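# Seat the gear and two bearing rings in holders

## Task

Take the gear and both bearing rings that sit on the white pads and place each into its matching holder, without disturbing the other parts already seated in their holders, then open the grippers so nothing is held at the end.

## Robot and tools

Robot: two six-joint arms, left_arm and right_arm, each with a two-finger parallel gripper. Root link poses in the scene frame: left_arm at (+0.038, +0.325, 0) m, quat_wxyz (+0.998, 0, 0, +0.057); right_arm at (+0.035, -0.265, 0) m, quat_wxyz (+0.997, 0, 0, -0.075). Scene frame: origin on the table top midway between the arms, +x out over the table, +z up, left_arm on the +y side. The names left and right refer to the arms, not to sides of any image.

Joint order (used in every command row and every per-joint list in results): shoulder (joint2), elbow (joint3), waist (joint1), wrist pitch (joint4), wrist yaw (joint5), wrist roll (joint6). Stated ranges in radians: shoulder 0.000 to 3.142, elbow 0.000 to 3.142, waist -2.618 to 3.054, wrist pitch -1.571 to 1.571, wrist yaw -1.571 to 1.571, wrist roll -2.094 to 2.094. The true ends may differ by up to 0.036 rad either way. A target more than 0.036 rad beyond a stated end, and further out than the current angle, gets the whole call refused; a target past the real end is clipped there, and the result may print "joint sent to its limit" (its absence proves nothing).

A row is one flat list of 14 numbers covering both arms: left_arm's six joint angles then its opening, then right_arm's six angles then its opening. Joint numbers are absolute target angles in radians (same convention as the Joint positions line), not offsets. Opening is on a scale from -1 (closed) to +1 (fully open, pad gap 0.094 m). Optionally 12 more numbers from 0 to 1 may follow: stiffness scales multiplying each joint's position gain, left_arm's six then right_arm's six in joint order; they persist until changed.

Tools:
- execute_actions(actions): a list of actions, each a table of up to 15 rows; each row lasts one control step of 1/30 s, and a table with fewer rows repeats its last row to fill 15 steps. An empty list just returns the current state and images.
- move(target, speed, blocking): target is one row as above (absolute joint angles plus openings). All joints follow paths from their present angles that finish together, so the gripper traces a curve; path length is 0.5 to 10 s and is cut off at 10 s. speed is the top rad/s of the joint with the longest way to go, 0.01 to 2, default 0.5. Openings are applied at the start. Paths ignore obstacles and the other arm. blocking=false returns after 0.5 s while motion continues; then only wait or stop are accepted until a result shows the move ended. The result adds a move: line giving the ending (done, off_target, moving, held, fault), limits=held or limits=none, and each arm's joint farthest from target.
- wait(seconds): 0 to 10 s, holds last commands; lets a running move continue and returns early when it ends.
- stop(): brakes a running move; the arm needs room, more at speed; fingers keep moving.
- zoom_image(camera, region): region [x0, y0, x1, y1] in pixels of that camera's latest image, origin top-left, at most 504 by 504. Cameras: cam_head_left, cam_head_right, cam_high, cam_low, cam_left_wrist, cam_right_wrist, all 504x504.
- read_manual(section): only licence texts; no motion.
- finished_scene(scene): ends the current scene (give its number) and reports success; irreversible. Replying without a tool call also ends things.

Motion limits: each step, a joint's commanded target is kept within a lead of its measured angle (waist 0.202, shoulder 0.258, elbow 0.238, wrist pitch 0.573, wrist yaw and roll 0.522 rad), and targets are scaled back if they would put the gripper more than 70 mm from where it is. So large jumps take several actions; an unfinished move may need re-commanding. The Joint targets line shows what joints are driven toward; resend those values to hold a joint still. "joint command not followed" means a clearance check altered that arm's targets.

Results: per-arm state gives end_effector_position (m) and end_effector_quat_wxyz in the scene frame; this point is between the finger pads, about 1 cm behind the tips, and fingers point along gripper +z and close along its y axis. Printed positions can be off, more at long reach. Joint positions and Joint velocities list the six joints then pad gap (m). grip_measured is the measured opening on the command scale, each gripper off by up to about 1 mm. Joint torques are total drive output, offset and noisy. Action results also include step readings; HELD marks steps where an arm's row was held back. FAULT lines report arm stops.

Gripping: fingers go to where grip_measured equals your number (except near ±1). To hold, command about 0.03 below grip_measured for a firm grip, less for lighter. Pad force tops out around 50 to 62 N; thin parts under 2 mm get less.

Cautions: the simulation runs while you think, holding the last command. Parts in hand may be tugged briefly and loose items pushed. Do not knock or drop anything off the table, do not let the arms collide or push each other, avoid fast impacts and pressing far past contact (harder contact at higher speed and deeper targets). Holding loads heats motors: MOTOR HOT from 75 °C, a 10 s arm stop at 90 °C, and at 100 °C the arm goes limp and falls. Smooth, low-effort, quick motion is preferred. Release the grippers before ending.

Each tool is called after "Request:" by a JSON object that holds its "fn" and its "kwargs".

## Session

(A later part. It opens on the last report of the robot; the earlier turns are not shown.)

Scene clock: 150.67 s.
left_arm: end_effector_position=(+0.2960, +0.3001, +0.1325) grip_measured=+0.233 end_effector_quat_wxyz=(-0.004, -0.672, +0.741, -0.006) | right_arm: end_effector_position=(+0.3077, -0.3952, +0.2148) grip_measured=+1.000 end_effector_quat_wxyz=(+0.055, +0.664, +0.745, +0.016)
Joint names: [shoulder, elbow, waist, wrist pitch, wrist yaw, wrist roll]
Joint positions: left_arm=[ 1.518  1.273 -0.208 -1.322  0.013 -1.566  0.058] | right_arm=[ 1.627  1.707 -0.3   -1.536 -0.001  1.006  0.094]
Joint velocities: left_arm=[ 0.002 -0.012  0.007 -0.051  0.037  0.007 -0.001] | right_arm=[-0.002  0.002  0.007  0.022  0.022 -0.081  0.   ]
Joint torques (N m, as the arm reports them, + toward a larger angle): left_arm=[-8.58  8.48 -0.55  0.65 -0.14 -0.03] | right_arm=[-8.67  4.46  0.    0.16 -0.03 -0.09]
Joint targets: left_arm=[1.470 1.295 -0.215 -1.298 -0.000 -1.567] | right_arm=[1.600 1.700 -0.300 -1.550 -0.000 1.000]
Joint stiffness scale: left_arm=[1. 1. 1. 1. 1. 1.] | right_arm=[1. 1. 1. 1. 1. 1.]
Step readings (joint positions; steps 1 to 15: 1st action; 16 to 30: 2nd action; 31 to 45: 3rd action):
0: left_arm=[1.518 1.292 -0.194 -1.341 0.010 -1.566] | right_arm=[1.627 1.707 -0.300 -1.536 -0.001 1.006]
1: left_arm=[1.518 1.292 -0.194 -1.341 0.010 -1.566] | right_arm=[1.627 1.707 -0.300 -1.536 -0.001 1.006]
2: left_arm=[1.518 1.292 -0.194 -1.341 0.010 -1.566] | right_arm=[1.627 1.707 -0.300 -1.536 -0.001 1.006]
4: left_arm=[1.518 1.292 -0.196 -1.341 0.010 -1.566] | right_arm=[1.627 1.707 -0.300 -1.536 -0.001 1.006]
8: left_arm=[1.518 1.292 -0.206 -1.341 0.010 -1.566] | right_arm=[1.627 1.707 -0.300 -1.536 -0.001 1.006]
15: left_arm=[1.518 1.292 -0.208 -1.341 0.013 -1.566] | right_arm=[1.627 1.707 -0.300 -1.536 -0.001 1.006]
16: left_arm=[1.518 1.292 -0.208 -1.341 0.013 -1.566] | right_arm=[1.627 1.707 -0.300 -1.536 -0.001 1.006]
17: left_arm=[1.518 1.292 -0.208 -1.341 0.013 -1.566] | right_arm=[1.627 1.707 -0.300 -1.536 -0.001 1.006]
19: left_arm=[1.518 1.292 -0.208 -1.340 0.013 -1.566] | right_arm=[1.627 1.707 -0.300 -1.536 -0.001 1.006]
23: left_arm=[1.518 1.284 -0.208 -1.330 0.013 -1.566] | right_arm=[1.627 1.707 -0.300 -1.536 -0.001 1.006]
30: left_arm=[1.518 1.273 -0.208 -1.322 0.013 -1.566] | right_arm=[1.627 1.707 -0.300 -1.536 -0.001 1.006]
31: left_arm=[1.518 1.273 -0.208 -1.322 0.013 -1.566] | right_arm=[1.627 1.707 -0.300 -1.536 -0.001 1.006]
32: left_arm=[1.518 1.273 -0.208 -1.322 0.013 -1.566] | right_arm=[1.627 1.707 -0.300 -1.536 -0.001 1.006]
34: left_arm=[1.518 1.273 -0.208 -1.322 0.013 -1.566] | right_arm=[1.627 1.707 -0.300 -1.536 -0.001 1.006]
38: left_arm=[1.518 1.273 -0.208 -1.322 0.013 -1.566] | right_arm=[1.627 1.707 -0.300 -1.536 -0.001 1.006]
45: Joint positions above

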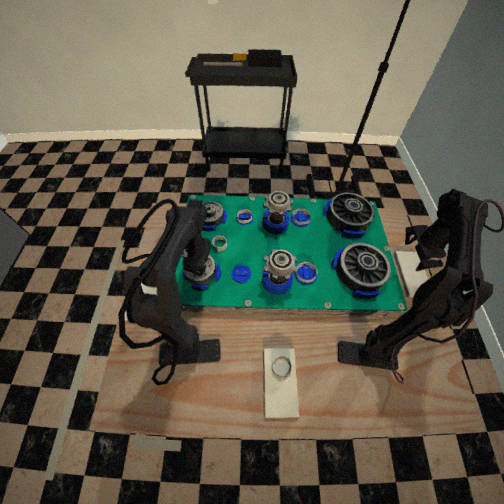

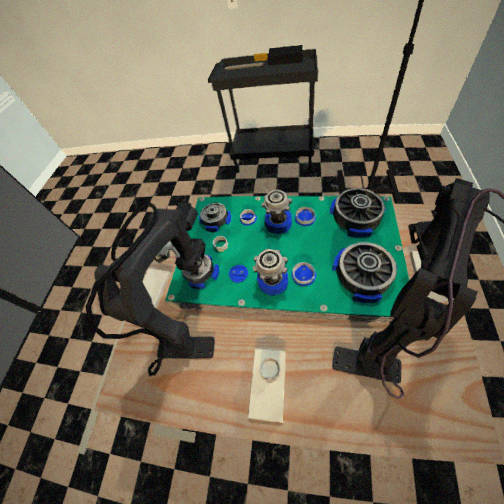

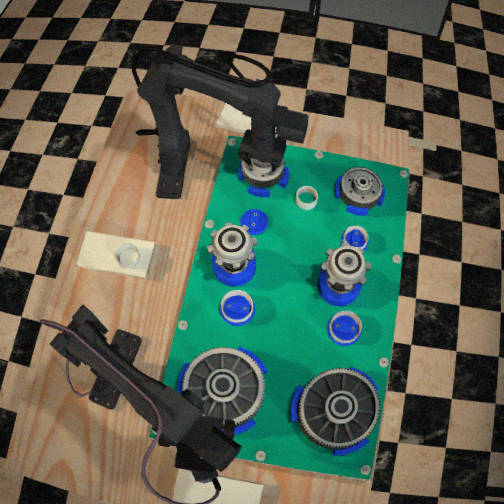

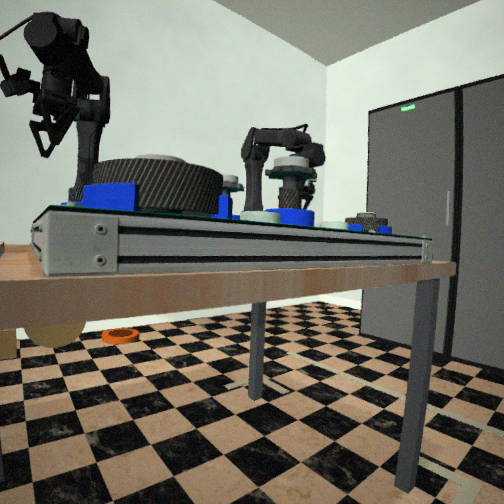

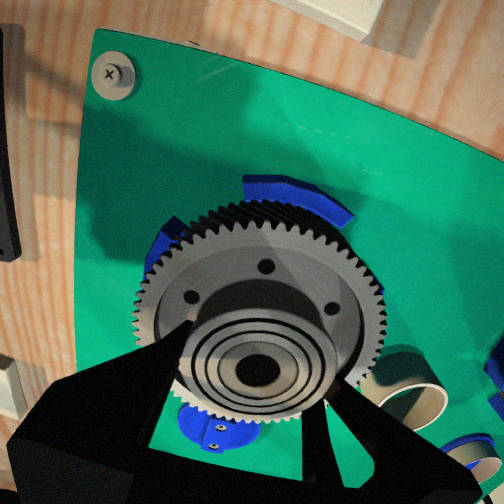

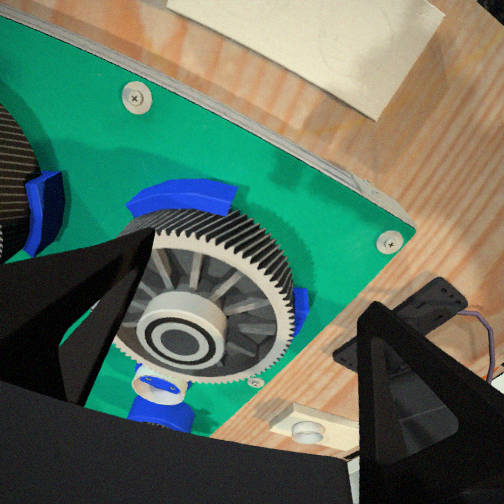

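Request:
{"fn": "execute_actions", "kwargs": {"actions": [[[1.47,1.32,-0.215,-1.322,0,-1.567,0.12,1.6,1.7,-0.3,-1.55,0,1,1],[1.47,1.34,-0.215,-1.325,0,-1.567,0.12,1.6,1.7,-0.3,-1.55,0,1,1],[1.47,1.355,-0.215,-1.325,0,-1.567,0.12,1.6,1.7,-0.3,-1.55,0,1,1],[1.47,1.365,-0.215,-1.325,0,-1.567,0.12,1.6,1.7,-0.3,-1.55,0,1,1],[1.47,1.372,-0.215,-1.325,0,-1.567,0.12,1.6,1.7,-0.3,-1.55,0,1,1],[1.47,1.378,-0.215,-1.325,0,-1.567,0.12,1.6,1.7,-0.3,-1.55,0,1,1],[1.47,1.384,-0.215,-1.325,0,-1.567,0.12,1.6,1.7,-0.3,-1.55,0,1,1],[1.47,1.39,-0.215,-1.325,0,-1.567,0.12,1.6,1.7,-0.3,-1.55,0,1,1]],[[1.474,1.39,-0.215,-1.325,0,-1.567,0.12,1.6,1.7,-0.3,-1.55,0,1,1],[1.478,1.39,-0.215,-1.325,0,-1.567,0.12,1.6,1.7,-0.3,-1.55,0,1,1],[1.482,1.39,-0.215,-1.325,0,-1.567,0.12,1.6,1.7,-0.3,-1.55,0,1,1],[1.485,1.39,-0.215,-1.325,0,-1.567,0.12,1.6,1.7,-0.3,-1.55,0,1,1]]]}}

Request:
{"fn": "zoom_image", "kwargs": {"camera": "cam_left_wrist", "region": [120, 160, 400, 330]}}

Scene clock: 153.10 s.
left_arm: end_effector_position=(+0.3034, +0.2994, +0.1373) grip_measured=+0.233 end_effector_quat_wxyz=(+0.002, -0.672, +0.741, -0.012) | right_arm: end_effector_position=(+0.3077, -0.3952, +0.2148) grip_measured=+1.000 end_effector_quat_wxyz=(+0.055, +0.664, +0.745, +0.016)
Joint names: [shoulder, elbow, waist, wrist pitch, wrist yaw, wrist roll]
Joint positions: left_arm=[ 1.531  1.304 -0.208 -1.324  0.013 -1.566  0.058] | right_arm=[ 1.627  1.707 -0.3   -1.536 -0.001  1.006  0.094]
Joint velocities: left_arm=[ 0.012 -0.032 -0.022  0.051  0.007  0.037 -0.001] | right_arm=[-0.007  0.007  0.007 -0.051 -0.037 -0.037  0.   ]
Joint torques (N m, as the arm reports them, + toward a larger angle): left_arm=[-8.57 14.1  -0.62  0.35 -0.13 -0.05] | right_arm=[-8.67  4.47 -0.01  0.15 -0.02 -0.09]
Joint targets: left_arm=[1.485 1.390 -0.215 -1.325 0.000 -1.567] | right_arm=[1.600 1.700 -0.300 -1.550 0.000 1.000]
Joint stiffness scale: left_arm=[1. 1. 1. 1. 1. 1.] | right_arm=[1. 1. 1. 1. 1. 1.]
Step readings (joint positions; steps 1 to 15: 1st action; 16 to 30: 2nd action):
0: left_arm=[1.518 1.273 -0.208 -1.322 0.013 -1.566] | right_arm=[1.627 1.707 -0.300 -1.536 -0.001 1.006]
1: left_arm=[1.518 1.273 -0.208 -1.322 0.013 -1.566] | right_arm=[1.627 1.707 -0.300 -1.536 -0.001 1.006]
2: left_arm=[1.518 1.273 -0.208 -1.322 0.013 -1.566] | right_arm=[1.627 1.707 -0.300 -1.536 -0.001 1.006]
4: left_arm=[1.518 1.275 -0.208 -1.323 0.013 -1.566] | right_arm=[1.627 1.707 -0.300 -1.536 -0.001 1.006]
8: left_arm=[1.518 1.286 -0.208 -1.324 0.013 -1.566] | right_arm=[1.627 1.707 -0.300 -1.536 -0.001 1.006]
15: left_arm=[1.518 1.304 -0.208 -1.323 0.013 -1.566] | right_arm=[1.627 1.707 -0.300 -1.536 -0.001 1.006]
16: left_arm=[1.518 1.304 -0.208 -1.324 0.013 -1.566] | right_arm=[1.627 1.707 -0.300 -1.536 -0.001 1.006]
17: left_arm=[1.518 1.304 -0.208 -1.324 0.013 -1.566] | right_arm=[1.627 1.707 -0.300 -1.536 -0.001 1.006]
19: left_arm=[1.520 1.304 -0.208 -1.324 0.013 -1.566] | right_arm=[1.627 1.707 -0.300 -1.536 -0.001 1.006]
23: left_arm=[1.528 1.304 -0.208 -1.324 0.013 -1.566] | right_arm=[1.627 1.707 -0.300 -1.536 -0.001 1.006]
30: Joint positions above

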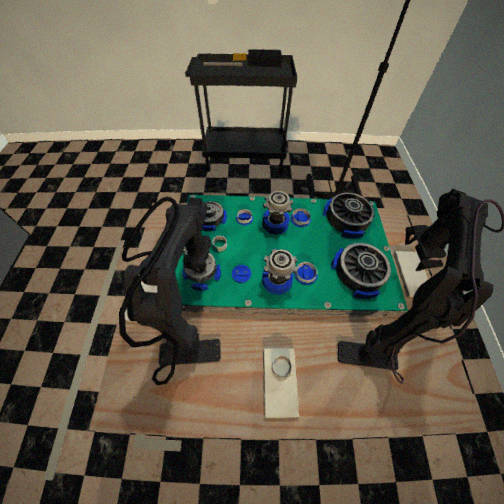

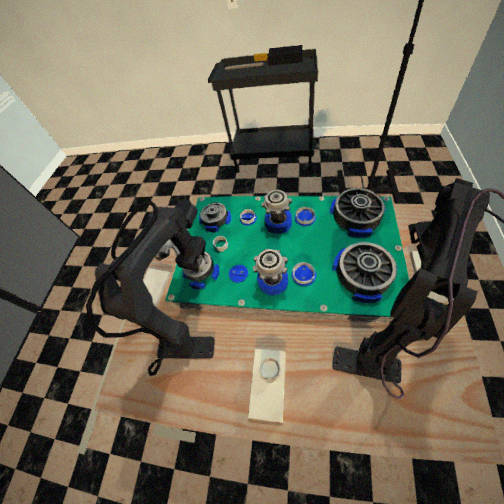

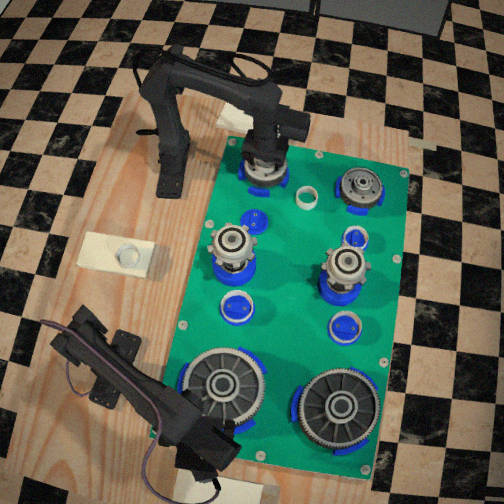

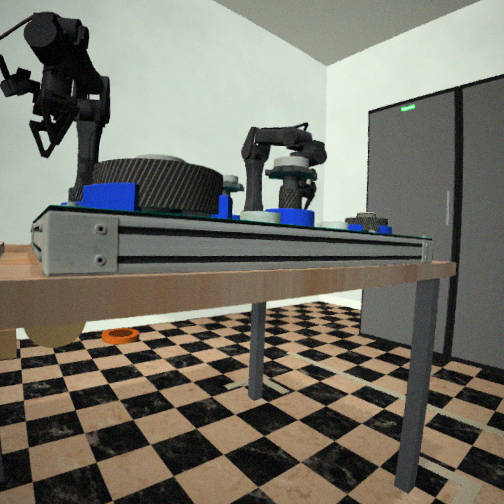

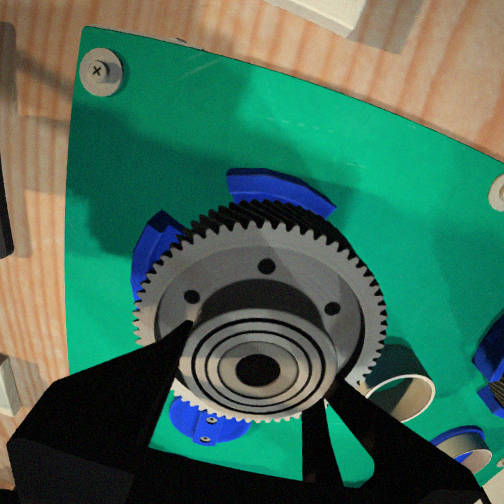

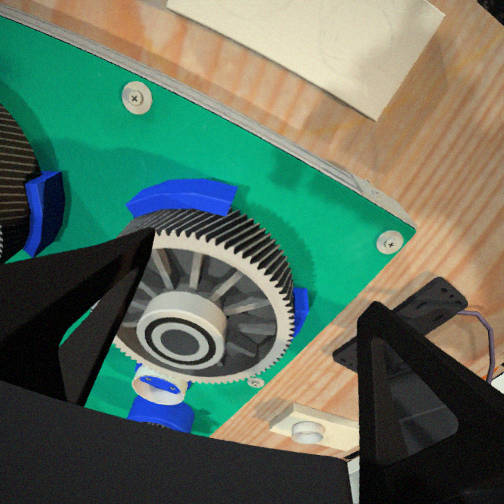

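Region (120, 160, 400, 330) of cam_left_wrist's 504x504 image, scaled by 1.800, with more detail than that image has; it fills the top 306 rows of this view, and the rest is white.

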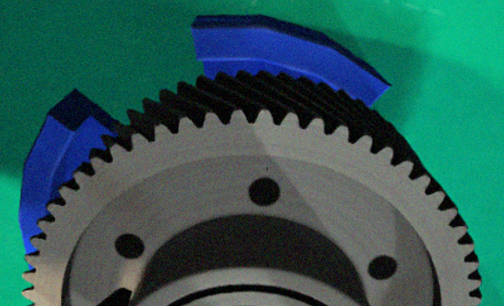

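Request:
{"fn": "execute_actions", "kwargs": {"actions": [[[1.485,1.37,-0.215,-1.325,0,-1.567,0.12,1.6,1.7,-0.3,-1.55,0,1,1],[1.485,1.355,-0.215,-1.325,0,-1.567,0.12,1.6,1.7,-0.3,-1.55,0,1,1],[1.485,1.35,-0.215,-1.325,0,-1.567,0.12,1.6,1.7,-0.3,-1.55,0,1,1],[1.485,1.347,-0.215,-1.325,0,-1.567,0.12,1.6,1.7,-0.3,-1.55,0,1,1],[1.485,1.344,-0.215,-1.325,0,-1.567,0.12,1.6,1.7,-0.3,-1.55,0,1,1],[1.485,1.341,-0.215,-1.325,0,-1.567,0.12,1.6,1.7,-0.3,-1.55,0,1,1],[1.485,1.338,-0.215,-1.325,0,-1.567,0.12,1.6,1.7,-0.3,-1.55,0,1,1],[1.485,1.335,-0.215,-1.325,0,-1.567,0.12,1.6,1.7,-0.3,-1.55,0,1,1],[1.485,1.332,-0.215,-1.322,0,-1.567,0.12,1.6,1.7,-0.3,-1.55,0,1,1],[1.485,1.329,-0.215,-1.318,0,-1.567,0.12,1.6,1.7,-0.3,-1.55,0,1,1],[1.485,1.326,-0.215,-1.314,0,-1.567,0.12,1.6,1.7,-0.3,-1.55,0,1,1],[1.485,1.324,-0.215,-1.311,0,-1.567,0.12,1.6,1.7,-0.3,-1.55,0,1,1],[1.485,1.322,-0.215,-1.309,0,-1.567,0.12,1.6,1.7,-0.3,-1.55,0,1,1],[1.485,1.32,-0.215,-1.307,0,-1.567,0.12,1.6,1.7,-0.3,-1.55,0,1,1],[1.485,1.318,-0.215,-1.305,0,-1.567,0.12,1.6,1.7,-0.3,-1.55,0,1,1]],[[1.485,1.316,-0.215,-1.303,0,-1.567,0.12,1.6,1.7,-0.3,-1.55,0,1,1],[1.485,1.314,-0.215,-1.301,0,-1.567,0.12,1.6,1.7,-0.3,-1.55,0,1,1],[1.485,1.312,-0.215,-1.299,0,-1.567,0.12,1.6,1.7,-0.3,-1.55,0,1,1],[1.485,1.31,-0.215,-1.297,0,-1.567,0.12,1.6,1.7,-0.3,-1.55,0,1,1],[1.485,1.308,-0.215,-1.295,0,-1.567,0.12,1.6,1.7,-0.3,-1.55,0,1,1],[1.485,1.306,-0.215,-1.293,0,-1.567,0.12,1.6,1.7,-0.3,-1.55,0,1,1],[1.485,1.304,-0.215,-1.291,0,-1.567,0.12,1.6,1.7,-0.3,-1.55,0,1,1],[1.485,1.302,-0.215,-1.289,0,-1.567,0.12,1.6,1.7,-0.3,-1.55,0,1,1],[1.485,1.30,-0.215,-1.287,0,-1.567,0.12,1.6,1.7,-0.3,-1.55,0,1,1],[1.485,1.298,-0.215,-1.285,0,-1.567,0.12,1.6,1.7,-0.3,-1.55,0,1,1]]]}}

Request:
{"fn": "zoom_image", "kwargs": {"camera": "cam_left_wrist", "region": [120, 160, 400, 330]}}

Scene clock: 155.57 s.
left_arm: end_effector_position=(+0.3043, +0.2991, +0.1317) grip_measured=+0.233 end_effector_quat_wxyz=(+0.003, -0.672, +0.741, -0.014) | right_arm: end_effector_position=(+0.3077, -0.3952, +0.2148) grip_measured=+1.000 end_effector_quat_wxyz=(+0.055, +0.664, +0.745, +0.016)
Joint names: [shoulder, elbow, waist, wrist pitch, wrist yaw, wrist roll]
Joint positions: left_arm=[ 1.531  1.282 -0.208 -1.298  0.015 -1.566  0.058] | right_arm=[ 1.627  1.707 -0.3   -1.536 -0.001  1.006  0.094]
Joint velocities: left_arm=[-0.012  0.017 -0.017 -0.022  0.007 -0.022  0.001] | right_arm=[-0.012 -0.002 -0.007 -0.081  0.022 -0.081  0.   ]
Joint torques (N m, as the arm reports them, + toward a larger angle): left_arm=[-8.6   7.95 -0.51  0.56 -0.15 -0.02] | right_arm=[-8.62  4.46  0.01  0.16 -0.03 -0.08]
Joint targets: left_arm=[1.485 1.298 -0.215 -1.285 -0.000 -1.567] | right_arm=[1.600 1.700 -0.300 -1.550 0.000 1.000]
Joint stiffness scale: left_arm=[1. 1. 1. 1. 1. 1.] | right_arm=[1. 1. 1. 1. 1. 1.]
Step readings (joint positions; steps 1 to 15: 1st action; 16 to 30: 2nd action):
0: left_arm=[1.531 1.304 -0.208 -1.324 0.013 -1.566] | right_arm=[1.627 1.707 -0.300 -1.536 -0.001 1.006]
1: left_arm=[1.531 1.304 -0.208 -1.324 0.013 -1.566] | right_arm=[1.627 1.707 -0.300 -1.536 -0.001 1.006]
2: left_arm=[1.531 1.304 -0.208 -1.324 0.013 -1.566] | right_arm=[1.627 1.707 -0.300 -1.536 -0.001 1.006]
4: left_arm=[1.531 1.304 -0.208 -1.324 0.013 -1.566] | right_arm=[1.627 1.707 -0.300 -1.536 -0.001 1.006]
8: left_arm=[1.531 1.304 -0.208 -1.324 0.013 -1.566] | right_arm=[1.627 1.707 -0.300 -1.536 -0.001 1.006]
15: left_arm=[1.531 1.284 -0.208 -1.316 0.015 -1.566] | right_arm=[1.627 1.707 -0.300 -1.536 -0.001 1.006]
16: left_arm=[1.531 1.284 -0.208 -1.316 0.015 -1.566] | right_arm=[1.627 1.707 -0.300 -1.536 -0.001 1.006]
17: left_arm=[1.531 1.284 -0.208 -1.315 0.015 -1.566] | right_arm=[1.627 1.707 -0.300 -1.536 -0.001 1.006]
19: left_arm=[1.531 1.284 -0.208 -1.312 0.015 -1.566] | right_arm=[1.627 1.707 -0.300 -1.536 -0.001 1.006]
23: left_arm=[1.531 1.282 -0.208 -1.305 0.015 -1.566] | right_arm=[1.627 1.707 -0.300 -1.536 -0.001 1.006]
30: Joint positions above

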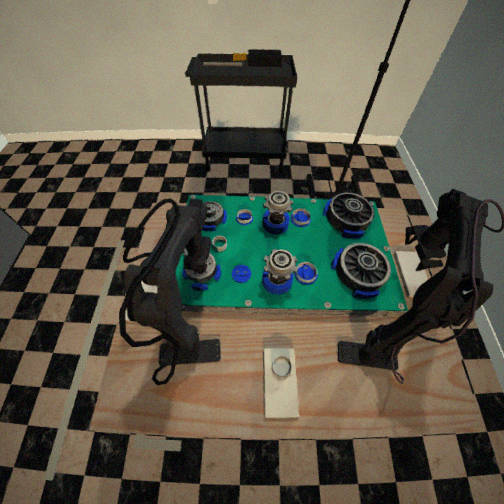

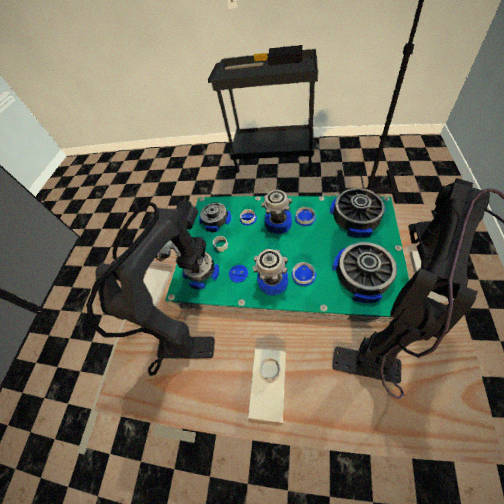

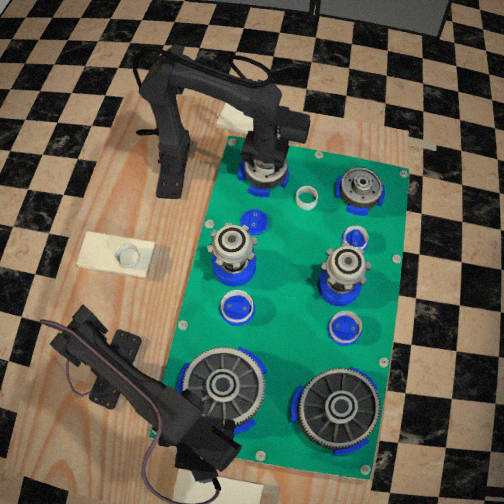

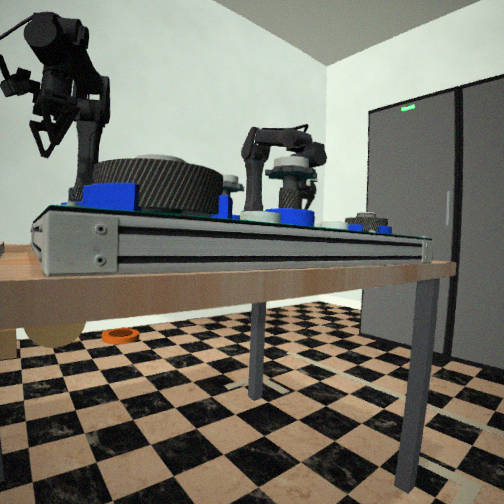

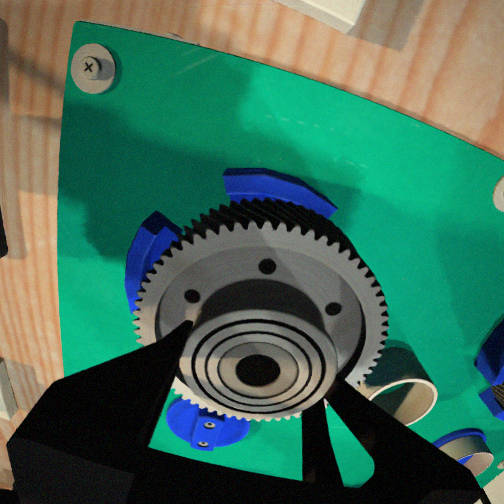

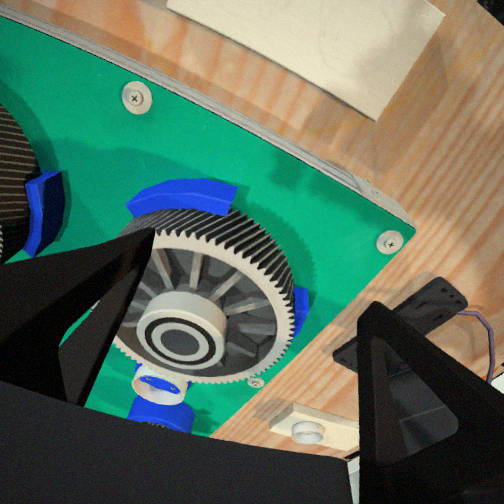

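Region (120, 160, 400, 330) of cam_left_wrist's 504x504 image, scaled by 1.800, with more detail than that image has; it fills the top 306 rows of this view, and the rest is white.

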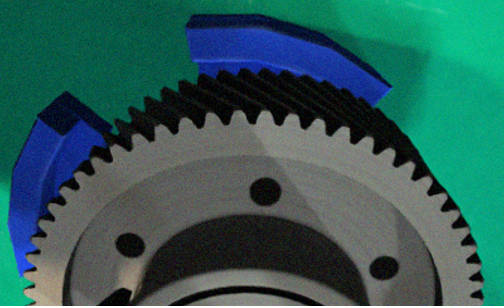

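Request:
{"fn": "execute_actions", "kwargs": {"actions": [[[1.485,1.31,-0.215,-1.30,0,-1.567,0.12,1.6,1.7,-0.3,-1.55,0,1,1],[1.485,1.31,-0.215,-1.31,0,-1.567,0.12,1.6,1.7,-0.3,-1.55,0,1,1],[1.485,1.31,-0.215,-1.315,0,-1.567,0.12,1.6,1.7,-0.3,-1.55,0,1,1],[1.485,1.31,-0.215,-1.318,0,-1.567,0.12,1.6,1.7,-0.3,-1.55,0,1,1],[1.485,1.31,-0.215,-1.321,0,-1.567,0.12,1.6,1.7,-0.3,-1.55,0,1,1],[1.485,1.31,-0.215,-1.324,0,-1.567,0.12,1.6,1.7,-0.3,-1.55,0,1,1],[1.485,1.31,-0.215,-1.327,0,-1.567,0.12,1.6,1.7,-0.3,-1.55,0,1,1],[1.485,1.31,-0.215,-1.33,0,-1.567,0.12,1.6,1.7,-0.3,-1.55,0,1,1],[1.485,1.31,-0.215,-1.332,0,-1.567,0.12,1.6,1.7,-0.3,-1.55,0,1,1],[1.485,1.31,-0.215,-1.334,0,-1.567,0.12,1.6,1.7,-0.3,-1.55,0,1,1],[1.485,1.31,-0.215,-1.336,0,-1.567,0.12,1.6,1.7,-0.3,-1.55,0,1,1],[1.485,1.31,-0.215,-1.338,0,-1.567,0.12,1.6,1.7,-0.3,-1.55,0,1,1],[1.485,1.31,-0.215,-1.34,0,-1.567,0.12,1.6,1.7,-0.3,-1.55,0,1,1]],[[1.485,1.31,-0.215,-1.34,0,-1.567,0.12,1.6,1.7,-0.3,-1.55,0,1,1]]]}}

Request:
{"fn": "zoom_image", "kwargs": {"camera": "cam_left_wrist", "region": [120, 160, 400, 330]}}

Request:
{"fn": "zoom_image", "kwargs": {"camera": "cam_high", "region": [230, 145, 300, 205]}}

Scene clock: 157.40 s.
left_arm: end_effector_position=(+0.3038, +0.2991, +0.1317) grip_measured=+0.233 end_effector_quat_wxyz=(+0.002, -0.672, +0.741, -0.013) | right_arm: end_effector_position=(+0.3077, -0.3952, +0.2148) grip_measured=+1.000 end_effector_quat_wxyz=(+0.055, +0.664, +0.745, +0.016)
Joint names: [shoulder, elbow, waist, wrist pitch, wrist yaw, wrist roll]
Joint positions: left_arm=[ 1.531  1.282 -0.208 -1.3    0.015 -1.566  0.058] | right_arm=[ 1.627  1.707 -0.3   -1.536 -0.001  1.006  0.094]
Joint velocities: left_arm=[ 0.002  0.002 -0.012  0.037  0.007 -0.051  0.001] | right_arm=[-0.022  0.007  0.002 -0.022 -0.022 -0.037  0.   ]
Joint torques (N m, as the arm reports them, + toward a larger angle): left_arm=[-8.58  9.05 -0.58 -0.11 -0.16 -0.04] | right_arm=[-8.64  4.46 -0.02  0.17 -0.01 -0.09]
Joint targets: left_arm=[1.485 1.310 -0.215 -1.340 0.000 -1.567] | right_arm=[1.600 1.700 -0.300 -1.550 -0.000 1.000]
Joint stiffness scale: left_arm=[1. 1. 1. 1. 1. 1.] | right_arm=[1. 1. 1. 1. 1. 1.]
Step readings (joint positions; steps 1 to 15: 1st action; 16 to 30: 2nd action):
0: left_arm=[1.531 1.282 -0.208 -1.297 0.015 -1.566] | right_arm=[1.627 1.707 -0.300 -1.536 -0.001 1.006]
1: left_arm=[1.531 1.282 -0.208 -1.297 0.015 -1.566] | right_arm=[1.627 1.707 -0.300 -1.536 -0.001 1.006]
2: left_arm=[1.531 1.282 -0.208 -1.297 0.015 -1.566] | right_arm=[1.627 1.707 -0.300 -1.536 -0.001 1.006]
4: left_arm=[1.531 1.282 -0.208 -1.298 0.015 -1.566] | right_arm=[1.627 1.707 -0.300 -1.536 -0.001 1.006]
8: left_arm=[1.531 1.282 -0.208 -1.298 0.015 -1.566] | right_arm=[1.627 1.707 -0.300 -1.536 -0.001 1.006]
15: left_arm=[1.531 1.282 -0.208 -1.299 0.015 -1.566] | right_arm=[1.627 1.707 -0.300 -1.536 -0.001 1.006]
16: left_arm=[1.531 1.282 -0.208 -1.299 0.015 -1.566] | right_arm=[1.627 1.707 -0.300 -1.536 -0.001 1.006]
17: left_arm=[1.531 1.282 -0.208 -1.299 0.015 -1.566] | right_arm=[1.627 1.707 -0.300 -1.536 -0.001 1.006]
19: left_arm=[1.531 1.282 -0.208 -1.300 0.015 -1.566] | right_arm=[1.627 1.707 -0.300 -1.536 -0.001 1.006]
23: left_arm=[1.531 1.282 -0.208 -1.300 0.015 -1.566] | right_arm=[1.627 1.707 -0.300 -1.536 -0.001 1.006]
30: Joint positions above

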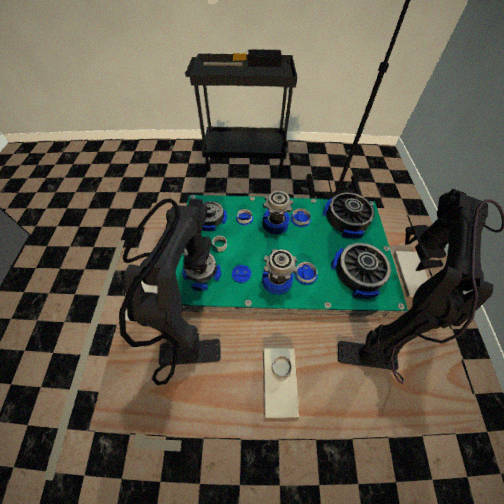

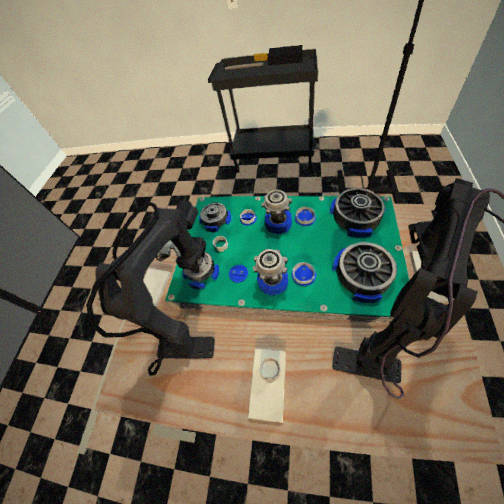

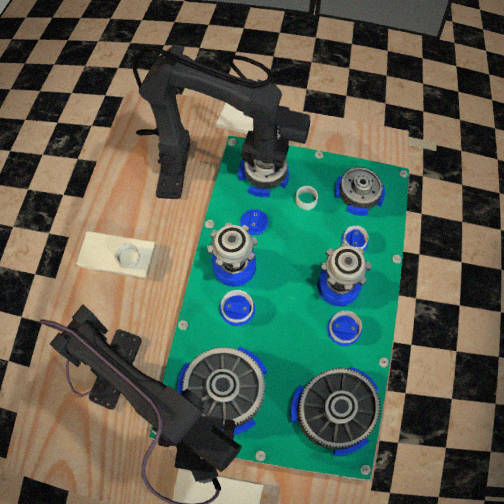

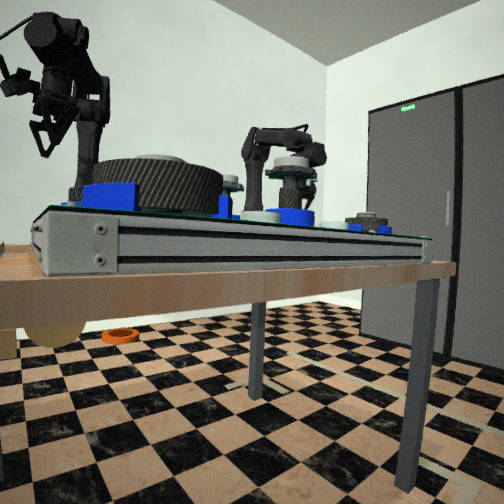

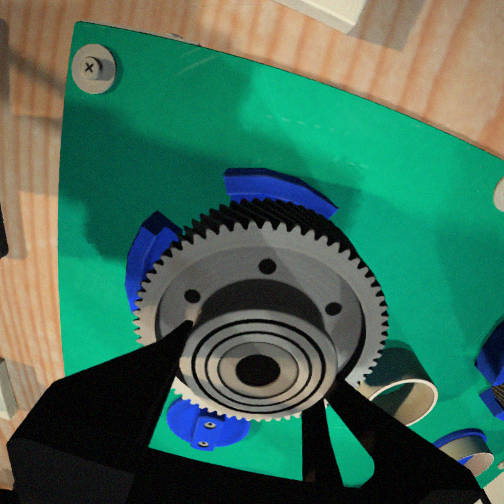

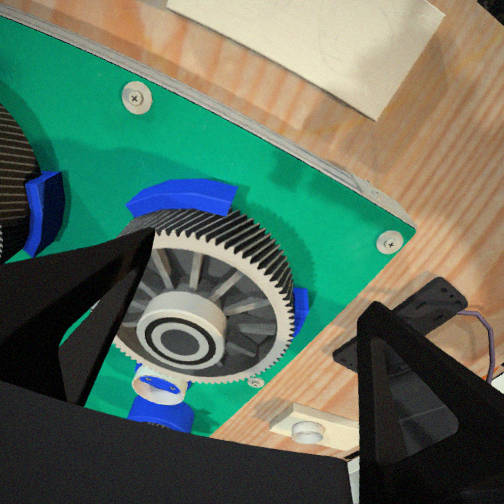

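Region (120, 160, 400, 330) of cam_left_wrist's 504x504 image, scaled by 1.800, with more detail than that image has; it fills the top 306 rows of this view, and the rest is white.

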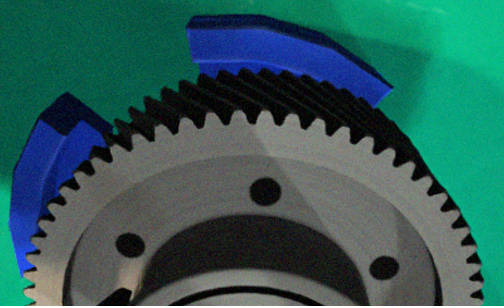

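Region (230, 145, 300, 205) of cam_high's 504x504 image, scaled by 7.200, with more detail than that image has; it fills the top 432 rows of this view, and the rest is white.

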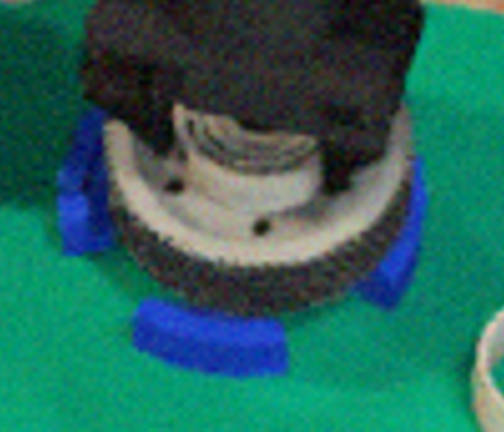

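Request:
{"fn": "execute_actions", "kwargs": {"actions": []}}

Scene clock: 159.57 s.
left_arm: end_effector_position=(+0.3038, +0.2991, +0.1317) grip_measured=+0.233 end_effector_quat_wxyz=(+0.002, -0.672, +0.741, -0.013) | right_arm: end_effector_position=(+0.3077, -0.3952, +0.2148) grip_measured=+1.000 end_effector_quat_wxyz=(+0.055, +0.664, +0.745, +0.016)
Joint names: [shoulder, elbow, waist, wrist pitch, wrist yaw, wrist roll]
Joint positions: left_arm=[ 1.531  1.282 -0.208 -1.3    0.015 -1.566  0.058] | right_arm=[ 1.627  1.707 -0.3   -1.536 -0.001  1.006  0.094]
Joint velocities: left_arm=[ 0.007  0.012 -0.002 -0.051  0.007  0.051 -0.   ] | right_arm=[ 0.007  0.007 -0.007 -0.022 -0.022 -0.022  0.   ]
Joint torques (N m, as the arm reports them, + toward a larger angle): left_arm=[-8.54  9.08 -0.53 -0.11 -0.14 -0.05] | right_arm=[-8.66  4.47  0.01  0.17 -0.03 -0.09]
Joint targets: left_arm=[1.485 1.310 -0.215 -1.340 0.000 -1.567] | right_arm=[1.600 1.700 -0.300 -1.550 -0.000 1.000]
Joint stiffness scale: left_arm=[1. 1. 1. 1. 1. 1.] | right_arm=[1. 1. 1. 1. 1. 1.]

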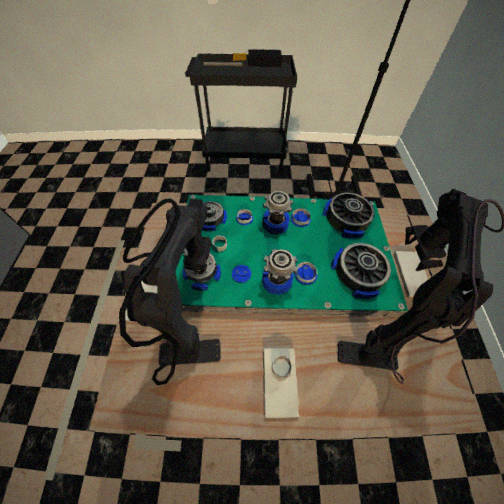

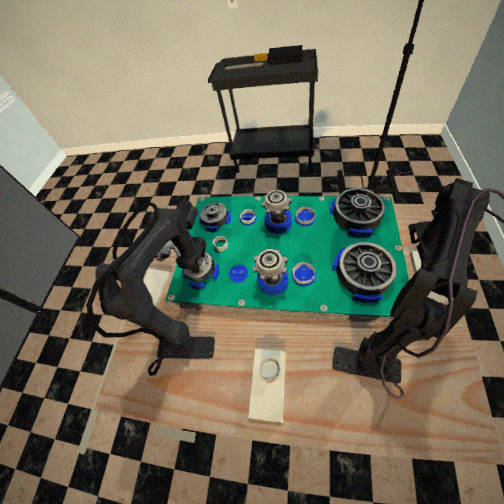

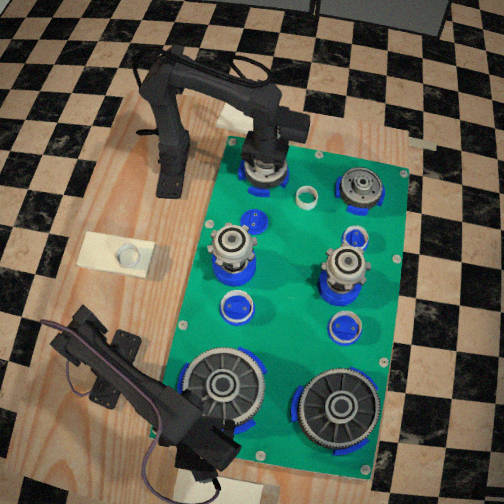

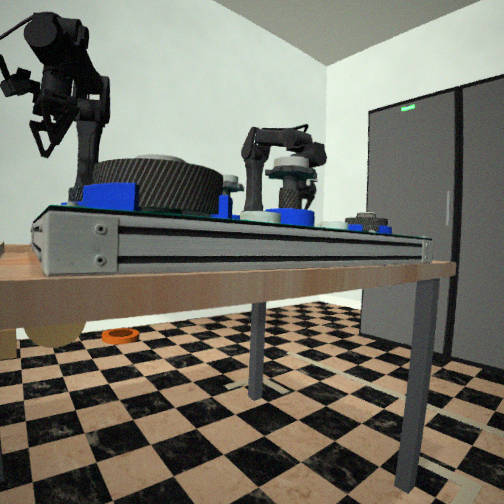

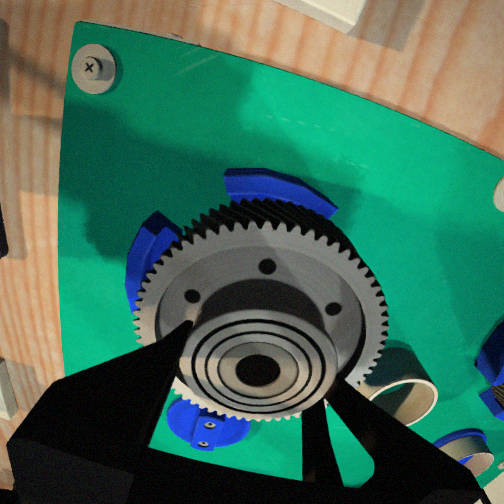

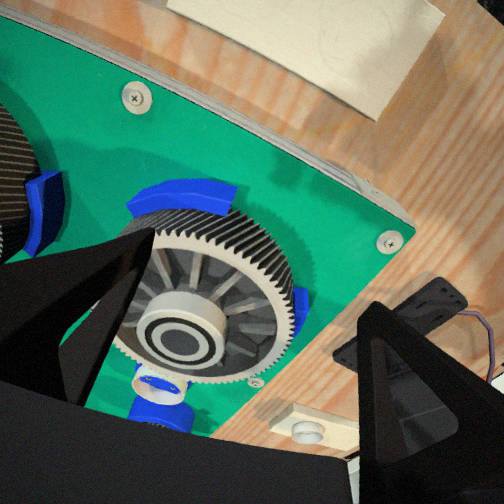

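Request:
{"fn": "execute_actions", "kwargs": {"actions": [[[1.485,1.32,-0.215,-1.34,0,-1.567,0.12,1.6,1.7,-0.3,-1.55,0,1.0,1],[1.485,1.33,-0.215,-1.34,0,-1.567,0.12,1.6,1.7,-0.3,-1.55,0,1.0,1],[1.485,1.34,-0.215,-1.34,0,-1.567,0.12,1.6,1.7,-0.3,-1.55,0,1.0,1],[1.485,1.35,-0.215,-1.34,0,-1.567,0.12,1.6,1.7,-0.3,-1.55,0,1.0,1],[1.485,1.36,-0.215,-1.34,0,-1.567,0.12,1.6,1.7,-0.3,-1.55,0,1.0,1],[1.485,1.37,-0.215,-1.34,0,-1.567,0.12,1.6,1.7,-0.3,-1.55,0,1.0,1],[1.485,1.38,-0.215,-1.34,0,-1.567,0.12,1.6,1.7,-0.3,-1.55,0,1.0,1]],[[1.485,1.38,-0.215,-1.34,0,-1.567,0.12,1.6,1.7,-0.3,-1.55,0,1.0,1]]]}}

Scene clock: 160.97 s.
left_arm: end_effector_position=(+0.3005, +0.2994, +0.1337) grip_measured=+0.233 end_effector_quat_wxyz=(-0.003, -0.672, +0.741, -0.008) | right_arm: end_effector_position=(+0.3077, -0.3952, +0.2148) grip_measured=+1.000 end_effector_quat_wxyz=(+0.055, +0.664, +0.745, +0.016)
Joint names: [shoulder, elbow, waist, wrist pitch, wrist yaw, wrist roll]
Joint positions: left_arm=[ 1.531  1.29  -0.208 -1.321  0.015 -1.566  0.058] | right_arm=[ 1.627  1.707 -0.3   -1.536 -0.001  1.006  0.094]
Joint velocities: left_arm=[-0.017 -0.032 -0.017 -0.037  0.066  0.007  0.001] | right_arm=[-0.017  0.022 -0.007 -0.007 -0.037 -0.007  0.   ]
Joint torques (N m, as the arm reports them, + toward a larger angle): left_arm=[-8.56 14.53 -0.54  0.14 -0.15 -0.03] | right_arm=[-8.63  4.51  0.08  0.16 -0.04 -0.1 ]
Joint targets: left_arm=[1.485 1.380 -0.215 -1.340 -0.000 -1.567] | right_arm=[1.600 1.700 -0.300 -1.550 -0.000 1.000]
Joint stiffness scale: left_arm=[1. 1. 1. 1. 1. 1.] | right_arm=[1. 1. 1. 1. 1. 1.]
Step readings (joint positions; steps 1 to 15: 1st action; 16 to 30: 2nd action):
0: left_arm=[1.531 1.282 -0.208 -1.300 0.015 -1.566] | right_arm=[1.627 1.707 -0.300 -1.536 -0.001 1.006]
1: left_arm=[1.531 1.282 -0.208 -1.300 0.015 -1.566] | right_arm=[1.627 1.707 -0.300 -1.536 -0.001 1.006]
2: left_arm=[1.531 1.282 -0.208 -1.300 0.015 -1.566] | right_arm=[1.627 1.707 -0.300 -1.536 -0.001 1.006]
4: left_arm=[1.531 1.282 -0.208 -1.300 0.015 -1.566] | right_arm=[1.627 1.707 -0.300 -1.536 -0.001 1.006]
8: left_arm=[1.531 1.286 -0.208 -1.305 0.015 -1.566] | right_arm=[1.627 1.707 -0.300 -1.536 -0.001 1.006]
15: left_arm=[1.531 1.290 -0.208 -1.320 0.015 -1.566] | right_arm=[1.627 1.707 -0.300 -1.536 -0.001 1.006]
16: left_arm=[1.531 1.290 -0.208 -1.321 0.015 -1.566] | right_arm=[1.627 1.707 -0.300 -1.536 -0.001 1.006]
17: left_arm=[1.531 1.290 -0.208 -1.321 0.015 -1.566] | right_arm=[1.627 1.707 -0.300 -1.536 -0.001 1.006]
19: left_arm=[1.531 1.290 -0.208 -1.321 0.015 -1.566] | right_arm=[1.627 1.707 -0.300 -1.536 -0.001 1.006]
23: left_arm=[1.531 1.290 -0.208 -1.321 0.015 -1.566] | right_arm=[1.627 1.707 -0.300 -1.536 -0.001 1.006]
30: Joint positions above

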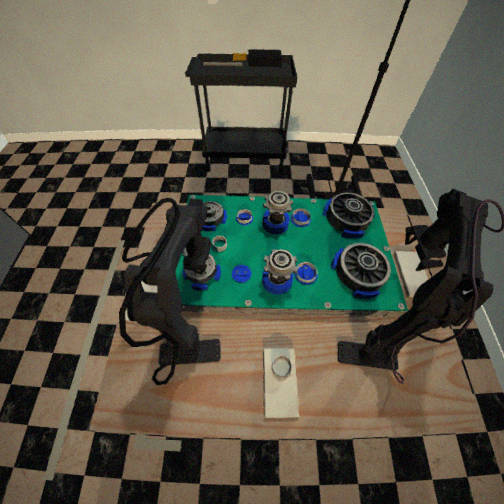

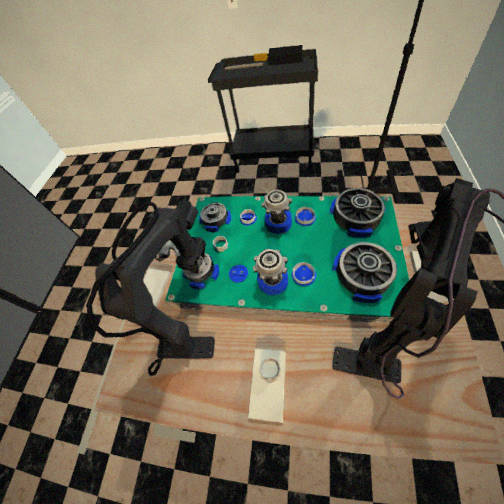

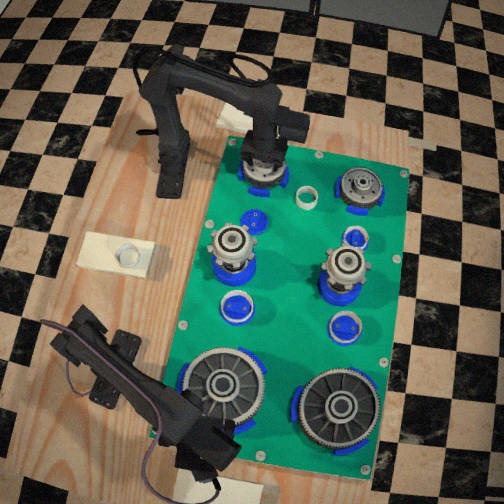

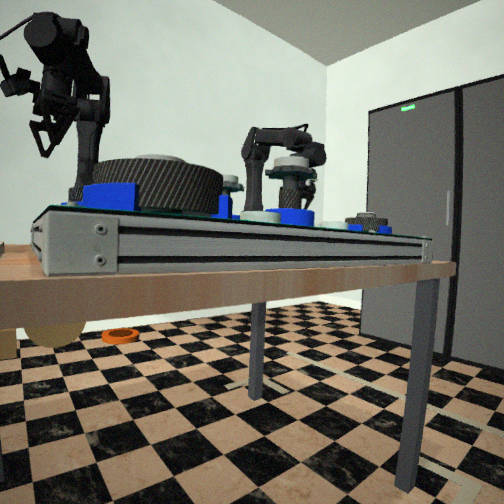

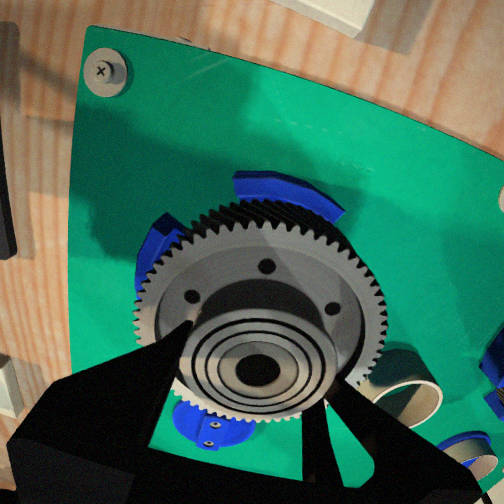

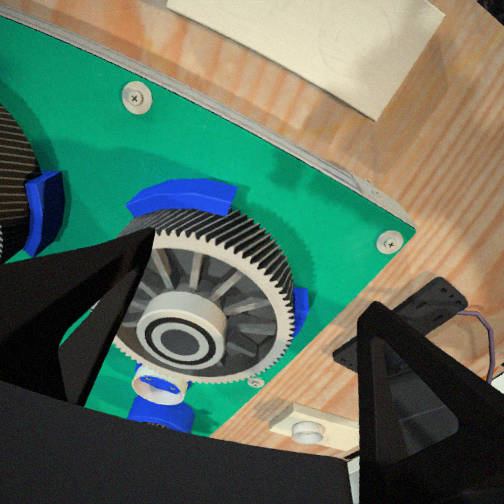

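Request:
{"fn": "zoom_image", "kwargs": {"camera": "cam_left_wrist", "region": [120, 150, 400, 340]}}

Request:
{"fn": "zoom_image", "kwargs": {"camera": "cam_high", "region": [225, 140, 305, 205]}}

Request:
{"fn": "zoom_image", "kwargs": {"camera": "cam_head_right", "region": [165, 240, 235, 300]}}

Region (120, 150, 400, 340) of cam_left_wrist's 504x504 image, scaled by 1.800, with more detail than that image has; it fills the top 342 rows of this view, and the rest is white.

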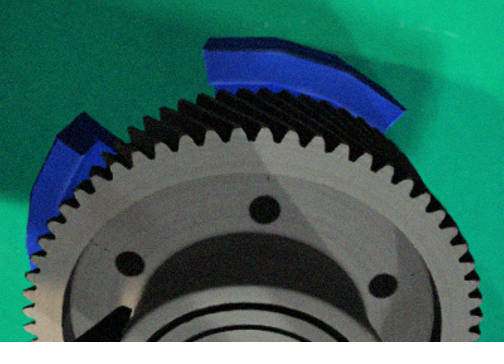

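Region (225, 140, 305, 205) of cam_high's 504x504 image, scaled by 6.300, with more detail than that image has; it fills the top 410 rows of this view, and the rest is white.

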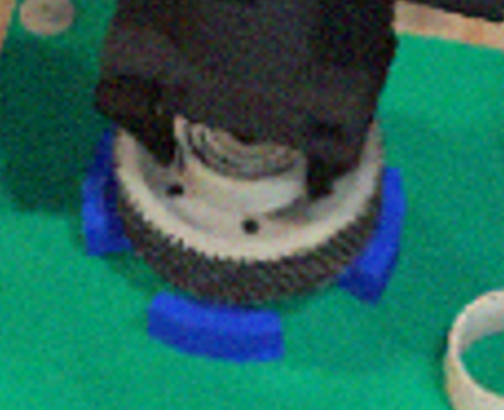

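Region (165, 240, 235, 300) of cam_head_right's 504x504 image, scaled by 7.200, with more detail than that image has; it fills the top 432 rows of this view, and the rest is white.

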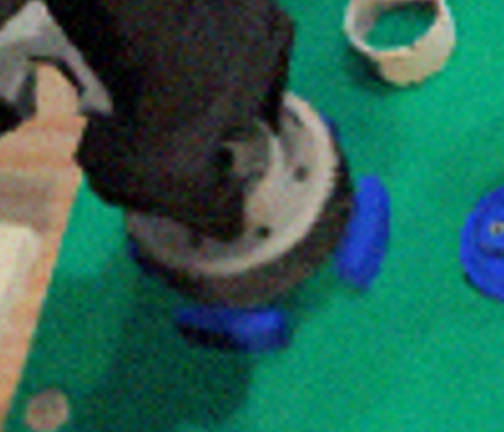

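Request:
{"fn": "zoom_image", "kwargs": {"camera": "cam_high", "region": [325, 158, 405, 223]}}

Request:
{"fn": "zoom_image", "kwargs": {"camera": "cam_head_left", "region": [170, 240, 240, 300]}}

Request:
{"fn": "zoom_image", "kwargs": {"camera": "cam_low", "region": [230, 170, 400, 250]}}

Region (325, 158, 405, 223) of cam_high's 504x504 image, scaled by 6.300, with more detail than that image has; it fills the top 410 rows of this view, and the rest is white.

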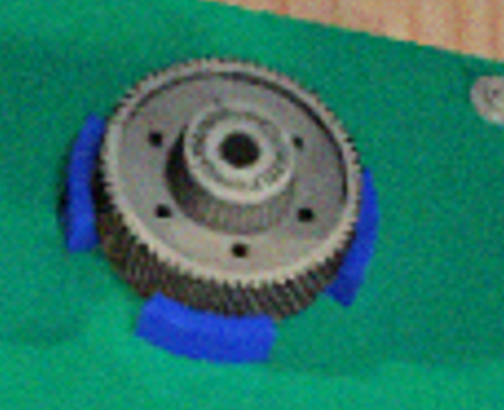

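Region (170, 240, 240, 300) of cam_head_left's 504x504 image, scaled by 7.200, with more detail than that image has; it fills the top 432 rows of this view, and the rest is white.

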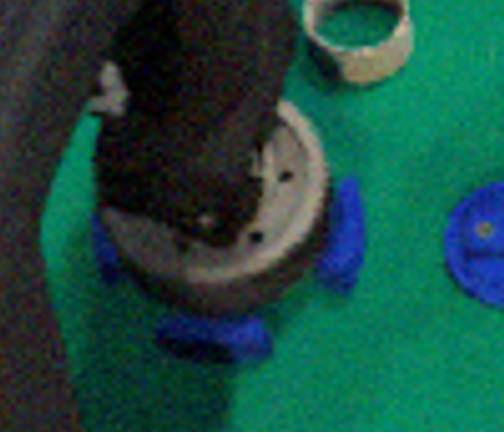

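Region (230, 170, 400, 250) of cam_low's 504x504 image, scaled by 2.965, with more detail than that image has; it fills the top 237 rows of this view, and the rest is white.

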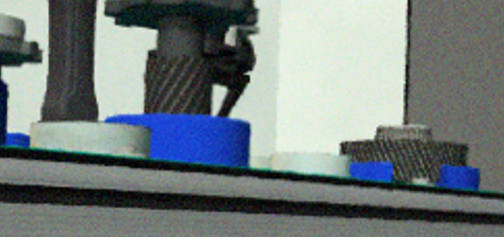

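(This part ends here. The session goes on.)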